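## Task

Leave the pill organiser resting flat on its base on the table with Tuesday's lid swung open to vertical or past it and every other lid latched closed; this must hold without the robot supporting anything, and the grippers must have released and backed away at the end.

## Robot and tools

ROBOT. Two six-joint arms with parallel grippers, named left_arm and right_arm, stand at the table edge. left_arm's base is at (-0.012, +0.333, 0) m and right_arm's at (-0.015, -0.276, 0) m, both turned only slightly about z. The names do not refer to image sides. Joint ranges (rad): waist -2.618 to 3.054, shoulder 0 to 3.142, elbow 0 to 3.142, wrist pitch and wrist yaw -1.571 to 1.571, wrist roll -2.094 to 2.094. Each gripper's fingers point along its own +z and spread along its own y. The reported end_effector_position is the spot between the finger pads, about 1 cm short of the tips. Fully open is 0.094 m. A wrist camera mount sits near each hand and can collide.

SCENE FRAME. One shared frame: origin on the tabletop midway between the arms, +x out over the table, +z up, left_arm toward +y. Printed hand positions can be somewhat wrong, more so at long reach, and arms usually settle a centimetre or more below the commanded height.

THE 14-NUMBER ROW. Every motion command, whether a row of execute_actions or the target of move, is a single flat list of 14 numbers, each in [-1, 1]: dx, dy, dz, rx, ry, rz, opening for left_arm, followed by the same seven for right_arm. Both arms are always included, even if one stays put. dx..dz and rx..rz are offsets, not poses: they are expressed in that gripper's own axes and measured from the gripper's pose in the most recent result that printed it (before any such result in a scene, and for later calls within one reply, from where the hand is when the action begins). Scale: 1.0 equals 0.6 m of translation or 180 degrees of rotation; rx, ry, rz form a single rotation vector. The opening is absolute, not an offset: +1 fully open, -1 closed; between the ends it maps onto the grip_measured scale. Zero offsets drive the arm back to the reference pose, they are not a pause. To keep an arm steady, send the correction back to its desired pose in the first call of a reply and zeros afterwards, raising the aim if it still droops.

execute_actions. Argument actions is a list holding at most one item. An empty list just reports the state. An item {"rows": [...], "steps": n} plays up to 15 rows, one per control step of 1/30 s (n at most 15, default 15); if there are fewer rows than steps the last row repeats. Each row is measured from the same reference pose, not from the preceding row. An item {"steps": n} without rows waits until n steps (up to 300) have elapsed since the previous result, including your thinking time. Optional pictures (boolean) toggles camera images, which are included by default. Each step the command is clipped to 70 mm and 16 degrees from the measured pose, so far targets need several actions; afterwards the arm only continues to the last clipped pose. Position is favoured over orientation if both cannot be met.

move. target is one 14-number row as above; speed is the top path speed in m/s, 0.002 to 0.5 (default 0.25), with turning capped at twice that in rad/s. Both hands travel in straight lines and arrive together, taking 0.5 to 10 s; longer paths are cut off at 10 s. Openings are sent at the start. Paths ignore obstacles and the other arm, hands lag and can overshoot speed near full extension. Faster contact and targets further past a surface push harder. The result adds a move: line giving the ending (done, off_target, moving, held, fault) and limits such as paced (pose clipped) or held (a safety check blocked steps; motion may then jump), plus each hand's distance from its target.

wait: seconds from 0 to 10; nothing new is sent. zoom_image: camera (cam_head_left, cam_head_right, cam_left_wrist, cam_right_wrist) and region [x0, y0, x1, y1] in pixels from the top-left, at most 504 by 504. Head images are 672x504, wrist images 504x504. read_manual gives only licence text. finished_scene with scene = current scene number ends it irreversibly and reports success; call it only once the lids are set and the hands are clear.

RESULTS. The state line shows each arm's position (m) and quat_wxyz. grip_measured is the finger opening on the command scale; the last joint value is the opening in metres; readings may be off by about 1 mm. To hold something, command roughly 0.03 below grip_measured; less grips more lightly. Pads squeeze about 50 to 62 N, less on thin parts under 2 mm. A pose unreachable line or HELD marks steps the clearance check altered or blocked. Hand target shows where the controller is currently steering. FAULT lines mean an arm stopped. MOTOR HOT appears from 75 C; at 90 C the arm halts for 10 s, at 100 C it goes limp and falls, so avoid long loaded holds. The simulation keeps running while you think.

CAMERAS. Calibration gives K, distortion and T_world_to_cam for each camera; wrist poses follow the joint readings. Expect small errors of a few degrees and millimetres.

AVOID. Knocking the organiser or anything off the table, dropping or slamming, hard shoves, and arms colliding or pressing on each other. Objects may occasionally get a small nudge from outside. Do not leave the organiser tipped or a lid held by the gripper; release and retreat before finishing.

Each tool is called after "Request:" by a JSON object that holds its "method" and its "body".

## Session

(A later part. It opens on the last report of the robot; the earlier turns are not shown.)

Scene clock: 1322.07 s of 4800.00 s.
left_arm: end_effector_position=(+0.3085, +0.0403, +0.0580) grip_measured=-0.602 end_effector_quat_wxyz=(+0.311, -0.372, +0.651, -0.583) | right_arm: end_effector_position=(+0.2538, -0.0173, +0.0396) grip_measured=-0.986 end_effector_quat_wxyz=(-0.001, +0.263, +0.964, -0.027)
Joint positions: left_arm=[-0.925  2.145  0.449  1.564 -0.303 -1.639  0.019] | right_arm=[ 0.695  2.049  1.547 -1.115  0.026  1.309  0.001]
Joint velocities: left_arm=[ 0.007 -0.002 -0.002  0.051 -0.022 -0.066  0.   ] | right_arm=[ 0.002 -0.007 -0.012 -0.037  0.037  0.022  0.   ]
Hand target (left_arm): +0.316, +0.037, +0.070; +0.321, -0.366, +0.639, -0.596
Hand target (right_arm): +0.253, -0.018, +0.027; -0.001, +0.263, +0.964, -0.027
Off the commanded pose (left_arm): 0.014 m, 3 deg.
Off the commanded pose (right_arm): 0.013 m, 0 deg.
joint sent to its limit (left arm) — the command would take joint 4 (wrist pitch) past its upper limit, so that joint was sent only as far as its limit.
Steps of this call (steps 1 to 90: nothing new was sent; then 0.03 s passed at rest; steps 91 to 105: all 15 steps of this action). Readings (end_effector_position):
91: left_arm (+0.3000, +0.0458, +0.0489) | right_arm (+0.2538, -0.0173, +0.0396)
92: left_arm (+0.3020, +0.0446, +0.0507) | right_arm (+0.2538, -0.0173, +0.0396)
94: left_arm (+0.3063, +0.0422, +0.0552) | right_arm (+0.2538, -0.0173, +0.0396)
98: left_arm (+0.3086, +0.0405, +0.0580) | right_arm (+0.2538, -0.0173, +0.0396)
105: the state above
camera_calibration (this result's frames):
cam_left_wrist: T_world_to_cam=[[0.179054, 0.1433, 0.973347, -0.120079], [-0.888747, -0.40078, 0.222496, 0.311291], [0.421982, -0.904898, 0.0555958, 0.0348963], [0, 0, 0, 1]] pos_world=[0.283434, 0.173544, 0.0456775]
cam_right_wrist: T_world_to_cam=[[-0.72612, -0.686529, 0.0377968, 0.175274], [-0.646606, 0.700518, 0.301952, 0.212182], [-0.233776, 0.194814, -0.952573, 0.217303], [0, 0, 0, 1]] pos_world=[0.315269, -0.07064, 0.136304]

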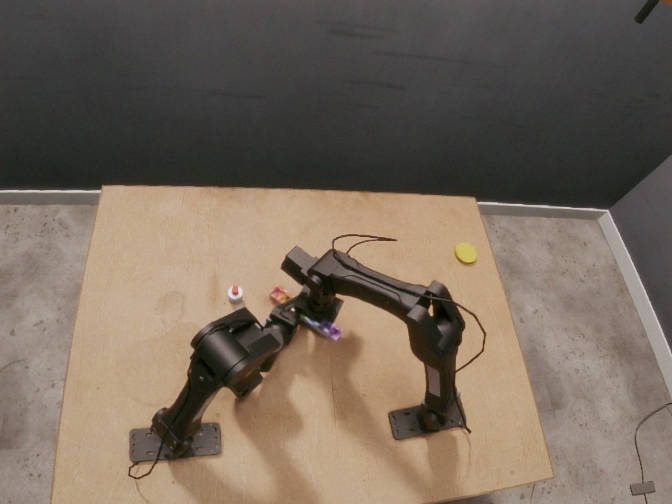

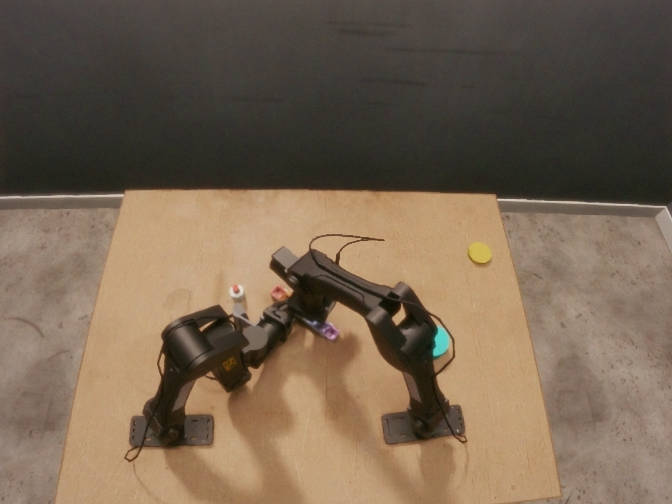

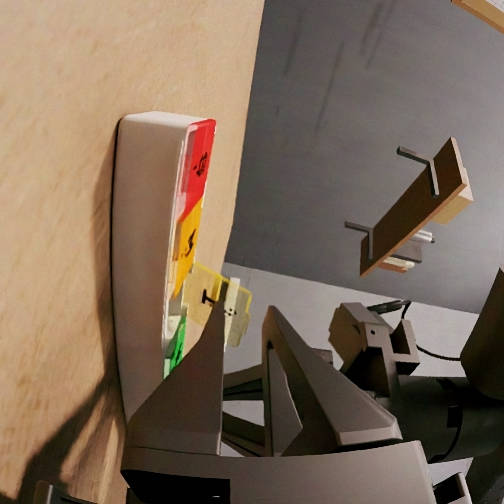

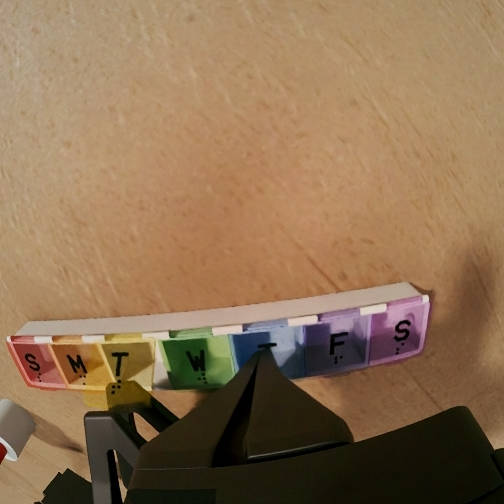

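Request:
{"method": "execute_actions", "body": {"actions": [{"rows":[[0,-0.03,0.03,0.03,0,0,-0.45, 0,0,0.022,0,0,0,-1]],"steps":15}]}}

Request:
{"method": "zoom_image", "body": {"camera": "cam_left_wrist", "region": [110, 190, 310, 390]}}

Request:
{"method": "zoom_image", "body": {"camera": "cam_right_wrist", "region": [20, 270, 300, 460]}}

Scene clock: 1326.20 s of 4800.00 s.
left_arm: end_effector_position=(+0.3170, +0.0348, +0.0625) grip_measured=-0.452 end_effector_quat_wxyz=(+0.316, -0.369, +0.645, -0.589) | right_arm: end_effector_position=(+0.2552, -0.0171, +0.0396) grip_measured=-0.986 end_effector_quat_wxyz=(+0.001, +0.265, +0.964, -0.025)
Joint positions: left_arm=[-0.916  2.155  0.487  1.557 -0.296 -1.631  0.026] | right_arm=[ 0.692  2.049  1.547 -1.111  0.027  1.31   0.001]
Joint velocities: left_arm=[-0.002 -0.002 -0.012 -0.022 -0.037 -0.051 -0.001] | right_arm=[ 0.012 -0.007  0.002  0.037  0.007 -0.037  0.001]
Hand target (left_arm): +0.325, +0.030, +0.074; +0.325, -0.363, +0.632, -0.603
Hand target (right_arm): +0.253, -0.018, +0.027; -0.001, +0.263, +0.964, -0.027
Off the commanded pose (left_arm): 0.015 m, 4 deg.
Off the commanded pose (right_arm): 0.013 m, 0 deg.
joint sent to its limit (left arm) — the command would take joint 4 (wrist pitch) past its upper limit, so that joint was sent only as far as its limit.
Steps of this call (steps 1 to 90: nothing new was sent; then 0.63 s passed at rest; steps 91 to 105: all 15 steps of this action). Readings (end_effector_position):
91: left_arm (+0.3094, +0.0395, +0.0590) | right_arm (+0.2538, -0.0173, +0.0396)
92: left_arm (+0.3116, +0.0380, +0.0607) | right_arm (+0.2538, -0.0173, +0.0396)
94: left_arm (+0.3157, +0.0357, +0.0633) | right_arm (+0.2550, -0.0172, +0.0396)
98: left_arm (+0.3170, +0.0348, +0.0626) | right_arm (+0.2552, -0.0171, +0.0396)
105: the state above
camera_calibration (this result's frames):
cam_left_wrist: T_world_to_cam=[[0.16213, 0.153365, 0.974779, -0.120224], [-0.89172, -0.400242, 0.211286, 0.317293], [0.422552, -0.903485, 0.0718673, 0.0248374], [0, 0, 0, 1]] pos_world=[0.291933, 0.167872, 0.0483672]
cam_right_wrist: T_world_to_cam=[[-0.728849, -0.683871, 0.0331741, 0.177345], [-0.645035, 0.702091, 0.301659, 0.212683], [-0.229587, 0.198465, -0.952839, 0.216574], [0, 0, 0, 1]] pos_world=[0.316168, -0.0710245, 0.136319]

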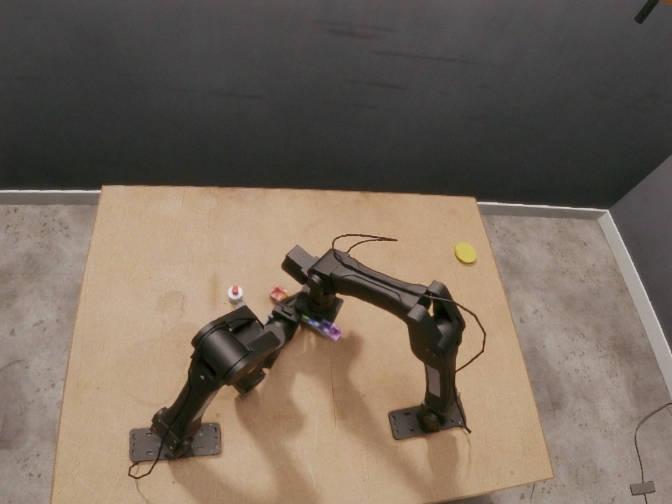

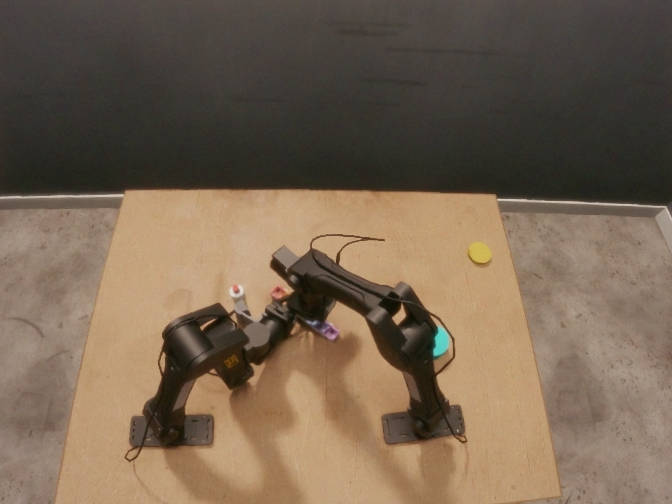

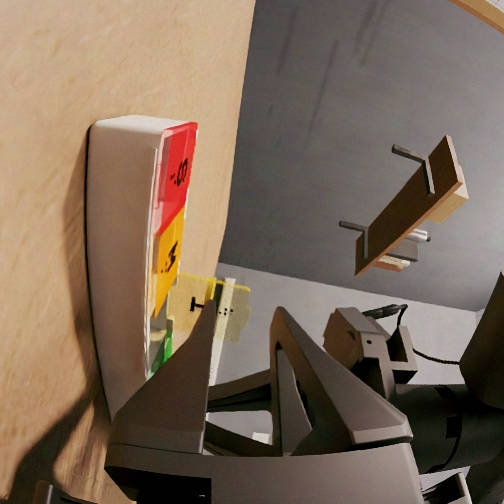

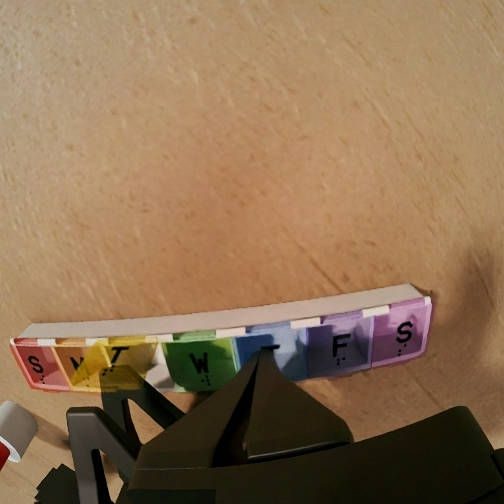

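Region (110, 190, 310, 390) of cam_left_wrist's 504x504 image, scaled by 2.520, with more detail than that image has.

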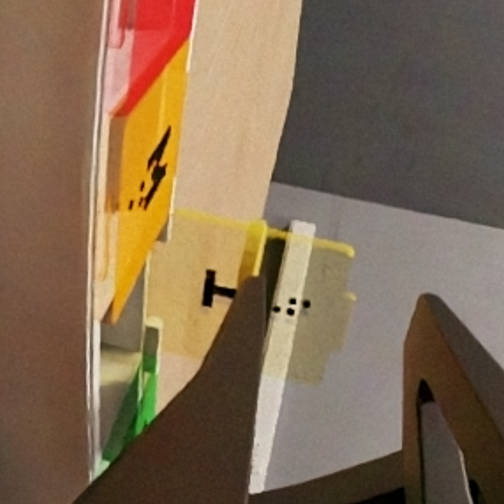

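Region (20, 270, 300, 460) of cam_right_wrist's 504x504 image, scaled by 1.800, with more detail than that image has; it fills the top 342 rows of this view, and the rest is white.

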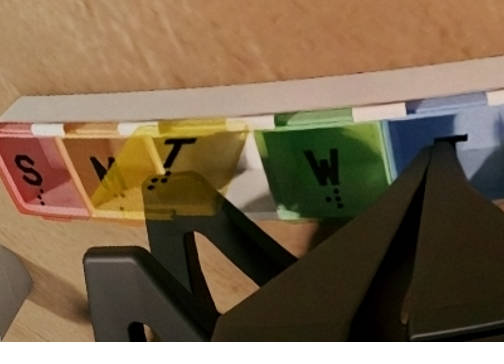

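Request:
{"method": "execute_actions", "body": {"actions": [{"rows":[[0,-0.025,0.03,0.03,0,0,-0.45, 0,0,0.022,0,0,0,-1]],"steps":15}]}}

Request:
{"method": "zoom_image", "body": {"camera": "cam_left_wrist", "region": [110, 190, 310, 390]}}

Request:
{"method": "zoom_image", "body": {"camera": "cam_right_wrist", "region": [20, 270, 300, 460]}}

Scene clock: 1335.67 s of 4800.00 s.
left_arm: end_effector_position=(+0.3242, +0.0322, +0.0604) grip_measured=-0.452 end_effector_quat_wxyz=(+0.319, -0.370, +0.643, -0.589) | right_arm: end_effector_position=(+0.2573, -0.0177, +0.0395) grip_measured=-0.987 end_effector_quat_wxyz=(+0.002, +0.267, +0.963, -0.023)
Joint positions: left_arm=[-0.906  2.178  0.517  1.554 -0.294 -1.627  0.026] | right_arm=[ 0.688  2.049  1.547 -1.106  0.027  1.311  0.001]
Joint velocities: left_arm=[-0.007  0.007 -0.022 -0.037  0.037 -0.051  0.001] | right_arm=[-0.022  0.012  0.002  0.022  0.051 -0.022 -0.   ]
Hand target (left_arm): +0.333, +0.025, +0.076; +0.329, -0.360, +0.626, -0.608
Hand target (right_arm): +0.255, -0.018, +0.027; +0.000, +0.265, +0.964, -0.025
Off the commanded pose (left_arm): 0.019 m, 5 deg.
Off the commanded pose (right_arm): 0.013 m, 0 deg.
joint sent to its limit (left arm) — the command would take joint 4 (wrist pitch) past its upper limit, so that joint was sent only as far as its limit.
Steps of this call (steps 1 to 90: nothing new was sent; then 5.97 s passed at rest; steps 91 to 105: all 15 steps of this action). Readings (end_effector_position):
91: left_arm (+0.3176, +0.0342, +0.0628) | right_arm (+0.2553, -0.0171, +0.0396)
92: left_arm (+0.3192, +0.0331, +0.0619) | right_arm (+0.2558, -0.0169, +0.0395)
94: left_arm (+0.3225, +0.0324, +0.0608) | right_arm (+0.2568, -0.0176, +0.0395)
98: left_arm (+0.3242, +0.0322, +0.0604) | right_arm (+0.2573, -0.0177, +0.0395)
105: the state above
camera_calibration (this result's frames):
cam_left_wrist: T_world_to_cam=[[0.155958, 0.154165, 0.975659, -0.117106], [-0.890082, -0.406346, 0.206486, 0.323073], [0.428288, -0.90062, 0.0738465, 0.0175835], [0, 0, 0, 1]] pos_world=[0.298294, 0.165169, 0.0462475]
cam_right_wrist: T_world_to_cam=[[-0.732588, -0.680072, 0.0285628, 0.179709], [-0.64246, 0.704715, 0.301035, 0.21384], [-0.224855, 0.202185, -0.953185, 0.215985], [0, 0, 0, 1]] pos_world=[0.317602, -0.0721493, 0.136367]

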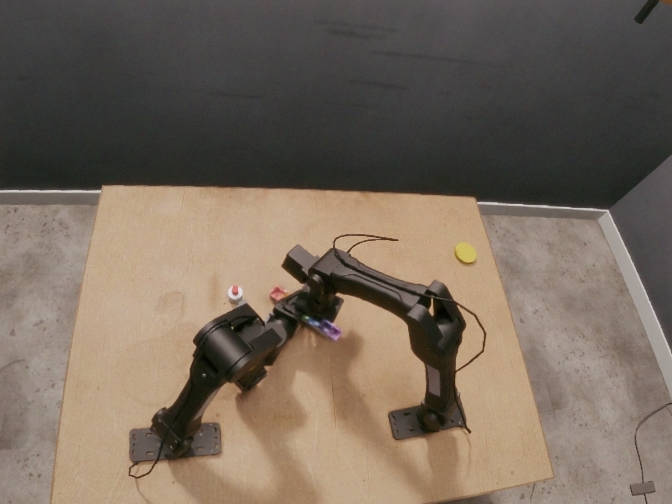

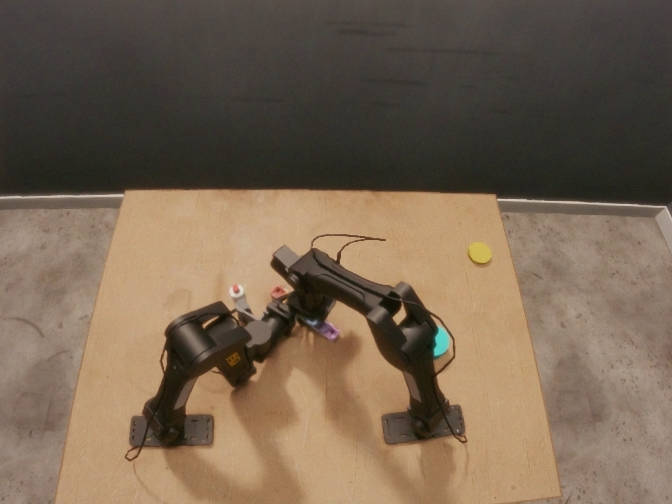

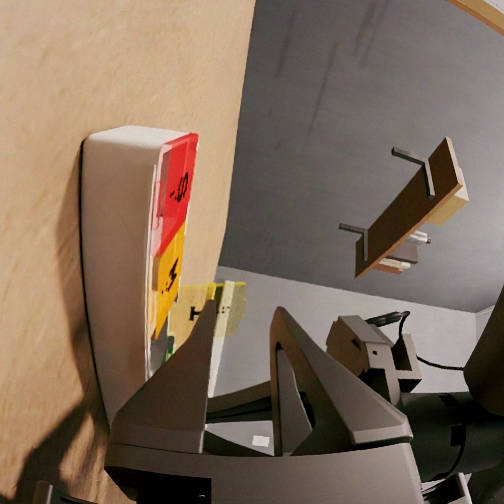

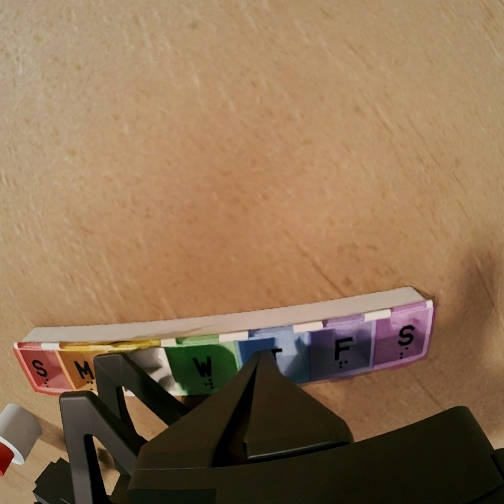

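Region (110, 190, 310, 390) of cam_left_wrist's 504x504 image, scaled by 2.520, with more detail than that image has.

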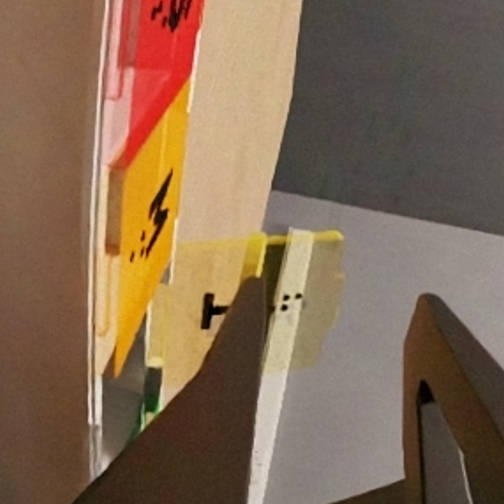

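Region (20, 270, 300, 460) of cam_right_wrist's 504x504 image, scaled by 1.800, with more detail than that image has; it fills the top 342 rows of this view, and the rest is white.

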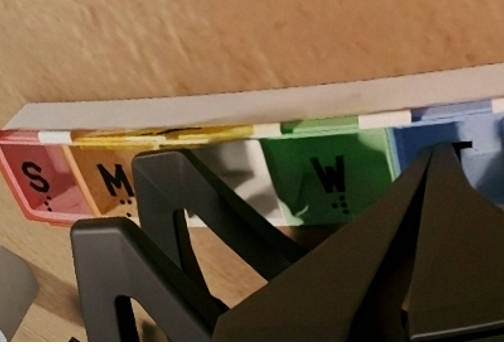

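Request:
{"method": "move", "body": {"target": [-0.01,-0.02,-0.1,0,0,0,-0.45, 0,0,0.015,0,0,0,-1], "speed": 0.1}}

Request:
{"method": "move", "body": {"target": [-0.03,-0.05,-0.1,0,0,0,-0.45, 0,0,-0.15,0,0,0,-1], "speed": 0.12}}

Scene clock: 1342.23 s of 4800.00 s.
left_arm: end_effector_position=(+0.2815, +0.0654, +0.0680) grip_measured=-0.452 end_effector_quat_wxyz=(+0.312, -0.378, +0.657, -0.573) | right_arm: end_effector_position=(+0.2575, -0.0179, +0.0395) grip_measured=-0.987 end_effector_quat_wxyz=(+0.002, +0.268, +0.963, -0.023)
Joint positions: left_arm=[-0.951  2.018  0.298  1.562 -0.338 -1.647  0.026] | right_arm=[ 0.687  2.049  1.547 -1.106  0.027  1.311  0.001]
Joint velocities: left_arm=[-0.002 -0.002 -0.022 -0.022 -0.022  0.007  0.   ] | right_arm=[-0.012 -0.007 -0.012  0.022  0.022  0.007 -0.001]
Hand target (left_arm): +0.278, +0.067, +0.079; +0.317, -0.374, +0.648, -0.583
Hand target (right_arm): +0.257, -0.018, +0.031; +0.002, +0.267, +0.963, -0.023
Off the commanded pose (left_arm): 0.011 m, 3 deg.
Off the commanded pose (right_arm): 0.009 m, 0 deg.
joint sent to its limit (left arm) — the command would take joint 4 (wrist pitch) past its upper limit, so that joint was sent only as far as its limit.
After step 90, 2.60 s passed at rest.
move: off_target (left_arm)
camera_calibration (this result's frames):
cam_left_wrist: T_world_to_cam=[[0.193897, 0.128802, 0.97253, -0.131712], [-0.880977, -0.413285, 0.230379, 0.293255], [0.431605, -0.901447, 0.0333365, 0.0671079], [0, 0, 0, 1]] pos_world=[0.254925, 0.198657, 0.0582973]
cam_right_wrist: T_world_to_cam=[[-0.733107, -0.679513, 0.0285628, 0.179856], [-0.641922, 0.705205, 0.301035, 0.213983], [-0.2247, 0.202356, -0.953185, 0.216034], [0, 0, 0, 1]] pos_world=[0.317757, -0.0724033, 0.136367]

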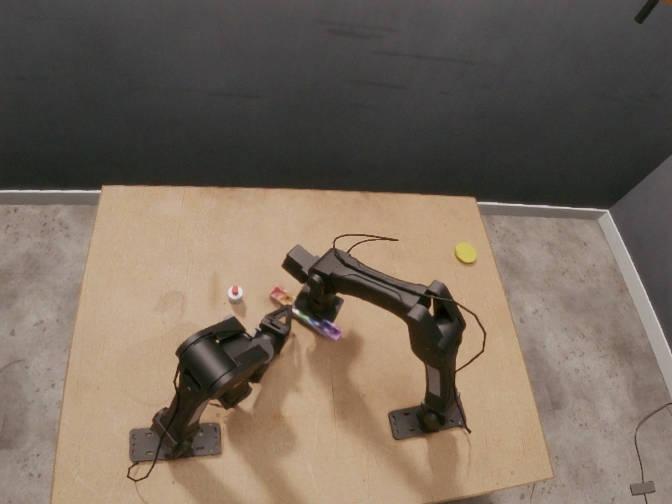

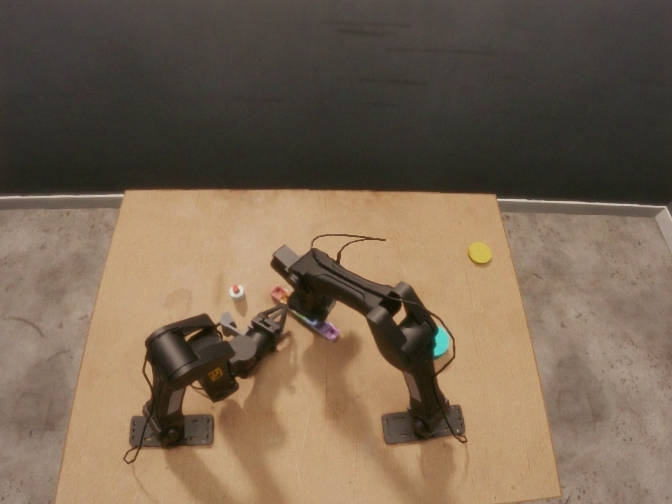

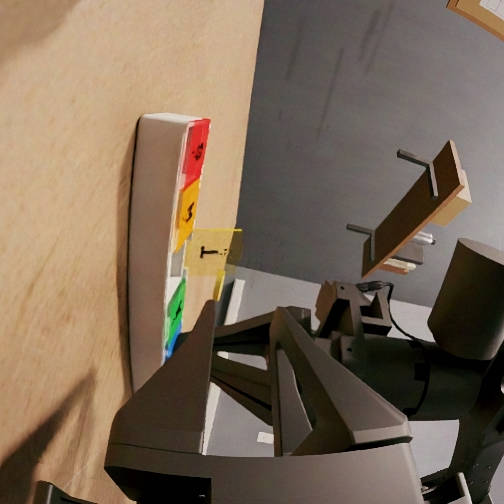

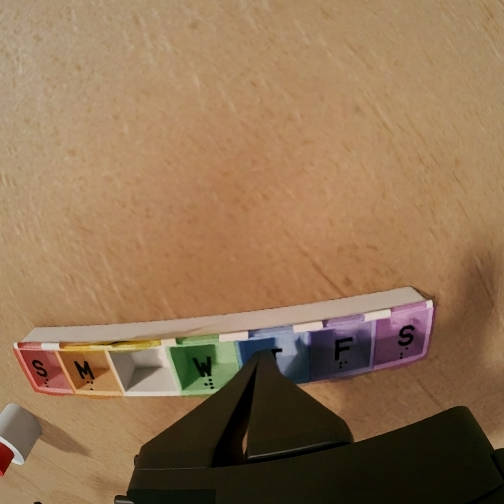

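Scene clock: 1343.70 s of 4800.00 s.
left_arm: end_effector_position=(+0.2479, +0.1073, +0.1037) grip_measured=-0.452 end_effector_quat_wxyz=(+0.309, -0.381, +0.660, -0.569) | right_arm: end_effector_position=(+0.2563, -0.0191, +0.1119) grip_measured=-0.987 end_effector_quat_wxyz=(-0.007, +0.267, +0.963, -0.038)
Joint positions: left_arm=[-0.951  1.574  0.099  1.304 -0.338 -1.654  0.026] | right_arm=[ 0.687  2.043  1.826 -1.427  0.027  1.311  0.001]
Joint velocities: left_arm=[ 0.007 -0.007 -0.022 -0.037 -0.007  0.007 -0.   ] | right_arm=[-0.002 -0.002  0.007 -0.051 -0.051 -0.051  0.   ]
Hand target (left_arm): +0.244, +0.109, +0.109; +0.312, -0.378, +0.657, -0.573
Hand target (right_arm): +0.257, -0.016, +0.129; +0.002, +0.268, +0.963, -0.023
Off the commanded pose (left_arm): 0.005 m, 1 deg.
Off the commanded pose (right_arm): 0.018 m, 2 deg.
move: off_target (right_arm)
camera_calibration (this result's frames):
cam_left_wrist: T_world_to_cam=[[0.205761, 0.124971, 0.97059, -0.167665], [-0.877248, -0.416004, 0.239536, 0.271135], [0.433704, -0.900735, 0.0240337, 0.118531], [0, 0, 0, 1]] pos_world=[0.220944, 0.240511, 0.0949382]
cam_right_wrist: T_world_to_cam=[[-0.731926, -0.678372, 0.0639925, 0.171843], [-0.634256, 0.712612, 0.299839, 0.19056], [-0.249004, 0.178872, -0.951841, 0.290599], [0, 0, 0, 1]] pos_world=[0.319, -0.0712021, 0.20847]

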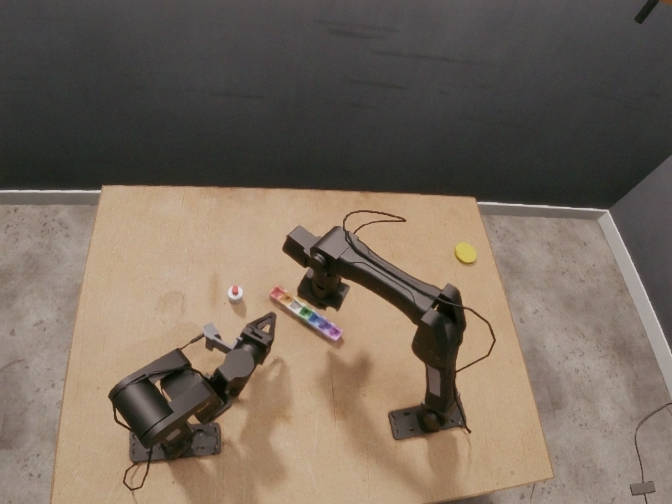

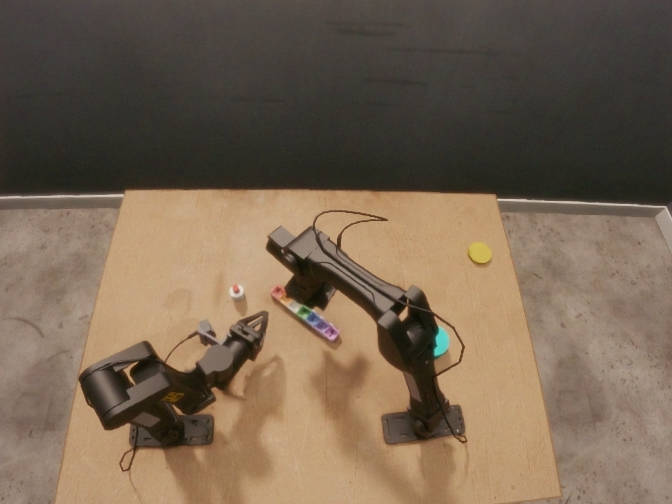

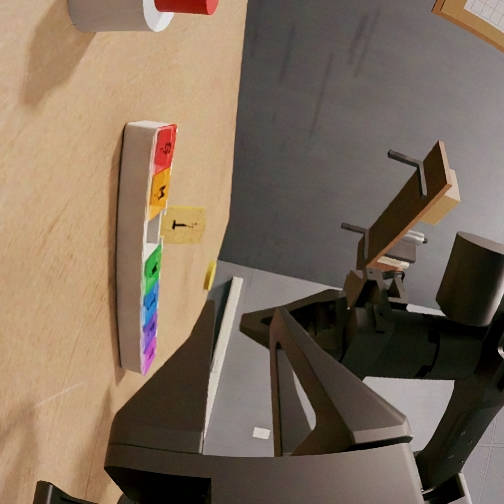

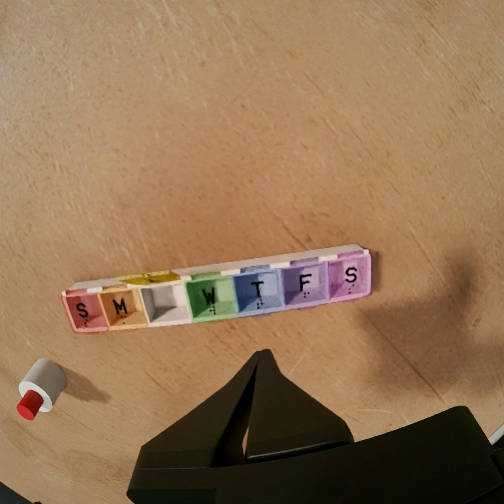

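Request:
{"method": "move", "body": {"target": [0,0,-0.1,0,0,0,-0.45, 0.12,-0.15,-0.1,0,0,0,-1], "speed": 0.25}}

Request:
{"method": "zoom_image", "body": {"camera": "cam_head_left", "region": [250, 270, 370, 360]}}

Scene clock: 1351.53 s of 4800.00 s.
left_arm: end_effector_position=(+0.1998, +0.1339, +0.1181) grip_measured=-0.452 end_effector_quat_wxyz=(+0.301, -0.401, +0.673, -0.544) | right_arm: end_effector_position=(+0.1588, -0.0481, +0.1776) grip_measured=-0.987 end_effector_quat_wxyz=(+0.001, +0.267, +0.964, -0.022)
Joint positions: left_arm=[-1.134  0.898  0.033  0.597 -0.531 -1.742  0.026] | right_arm=[ 0.846  1.68   1.618 -1.55   0.019  1.467  0.001]
Joint velocities: left_arm=[-0.022 -0.037  0.022 -0.037 -0.051  0.066 -0.   ] | right_arm=[ 0.002 -0.002  0.012  0.037 -0.022 -0.066  0.   ]
Hand target (left_arm): +0.197, +0.137, +0.117; +0.303, -0.399, +0.674, -0.543
Hand target (right_arm): +0.151, -0.057, +0.176; -0.006, +0.267, +0.963, -0.038
Off the commanded pose (left_arm): 0.007 m, 4 deg.
Off the commanded pose (right_arm): 0.011 m, 2 deg.
joint sent to its limit (left arm) — the command would take joint 3 (elbow) past its lower limit, so that joint was sent only as far as its limit.
After step 90, 2.67 s passed at rest.
move: off_target (left_arm, right_arm)
camera_calibration (this result's frames):
cam_left_wrist: T_world_to_cam=[[0.263288, 0.101478, 0.959365, -0.18209], [-0.851545, -0.442905, 0.280546, 0.230185], [0.453377, -0.890807, -0.0301986, 0.164112], [0, 0, 0, 1]] pos_world=[0.169551, 0.26662, 0.115069]
cam_right_wrist: T_world_to_cam=[[-0.731366, -0.681401, 0.0282333, 0.0827084], [-0.643283, 0.703018, 0.303238, 0.130105], [-0.226475, 0.203616, -0.952497, 0.331785], [0, 0, 0, 1]] pos_world=[0.219325, -0.102665, 0.274236]

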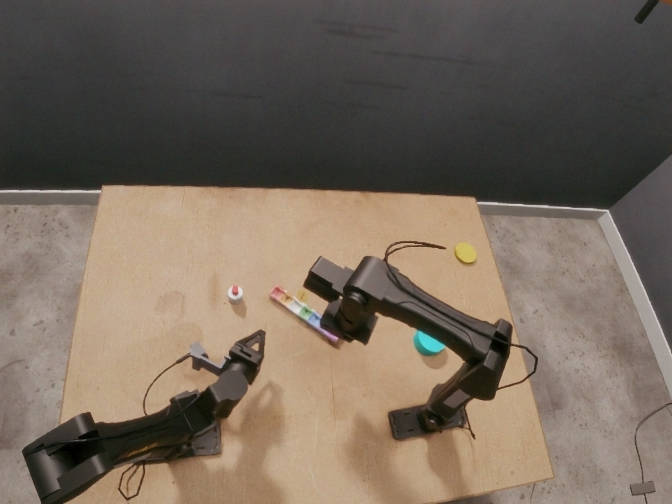

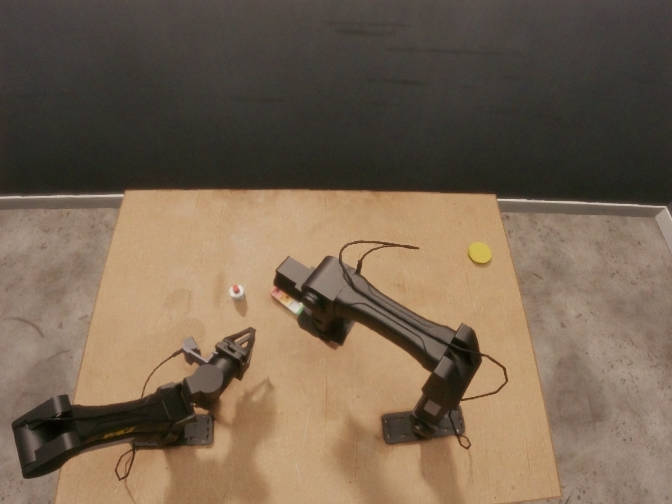

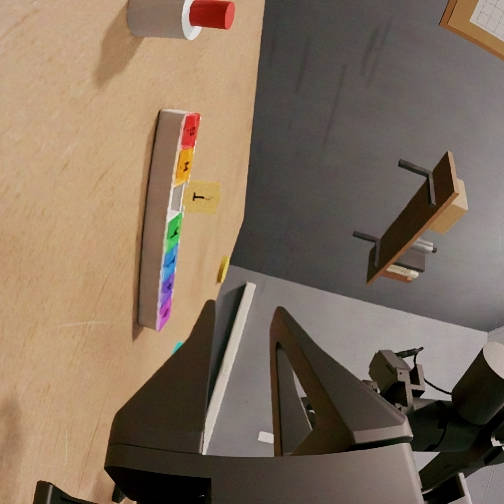

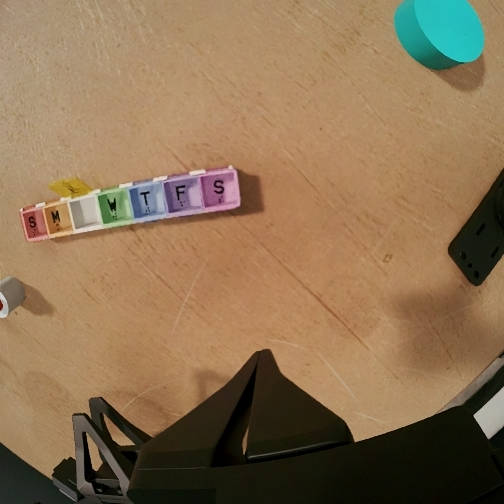

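Region (250, 270, 370, 360) of cam_head_left's 672x504 image, scaled by 4.200, with more detail than that image has; it fills the top 378 rows of this view, and the rest is white.

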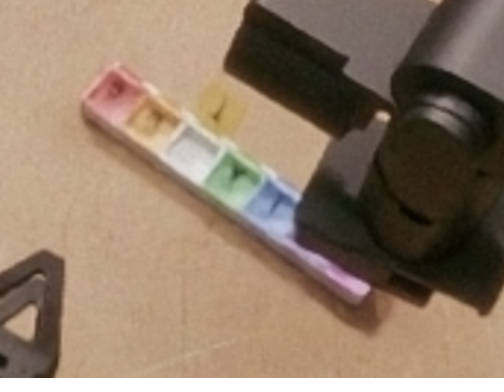

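Lid is open past upright, others flat.

Request:
{"method": "finished_scene", "body": {"scene": 1}}

The scene is finished: the task was done.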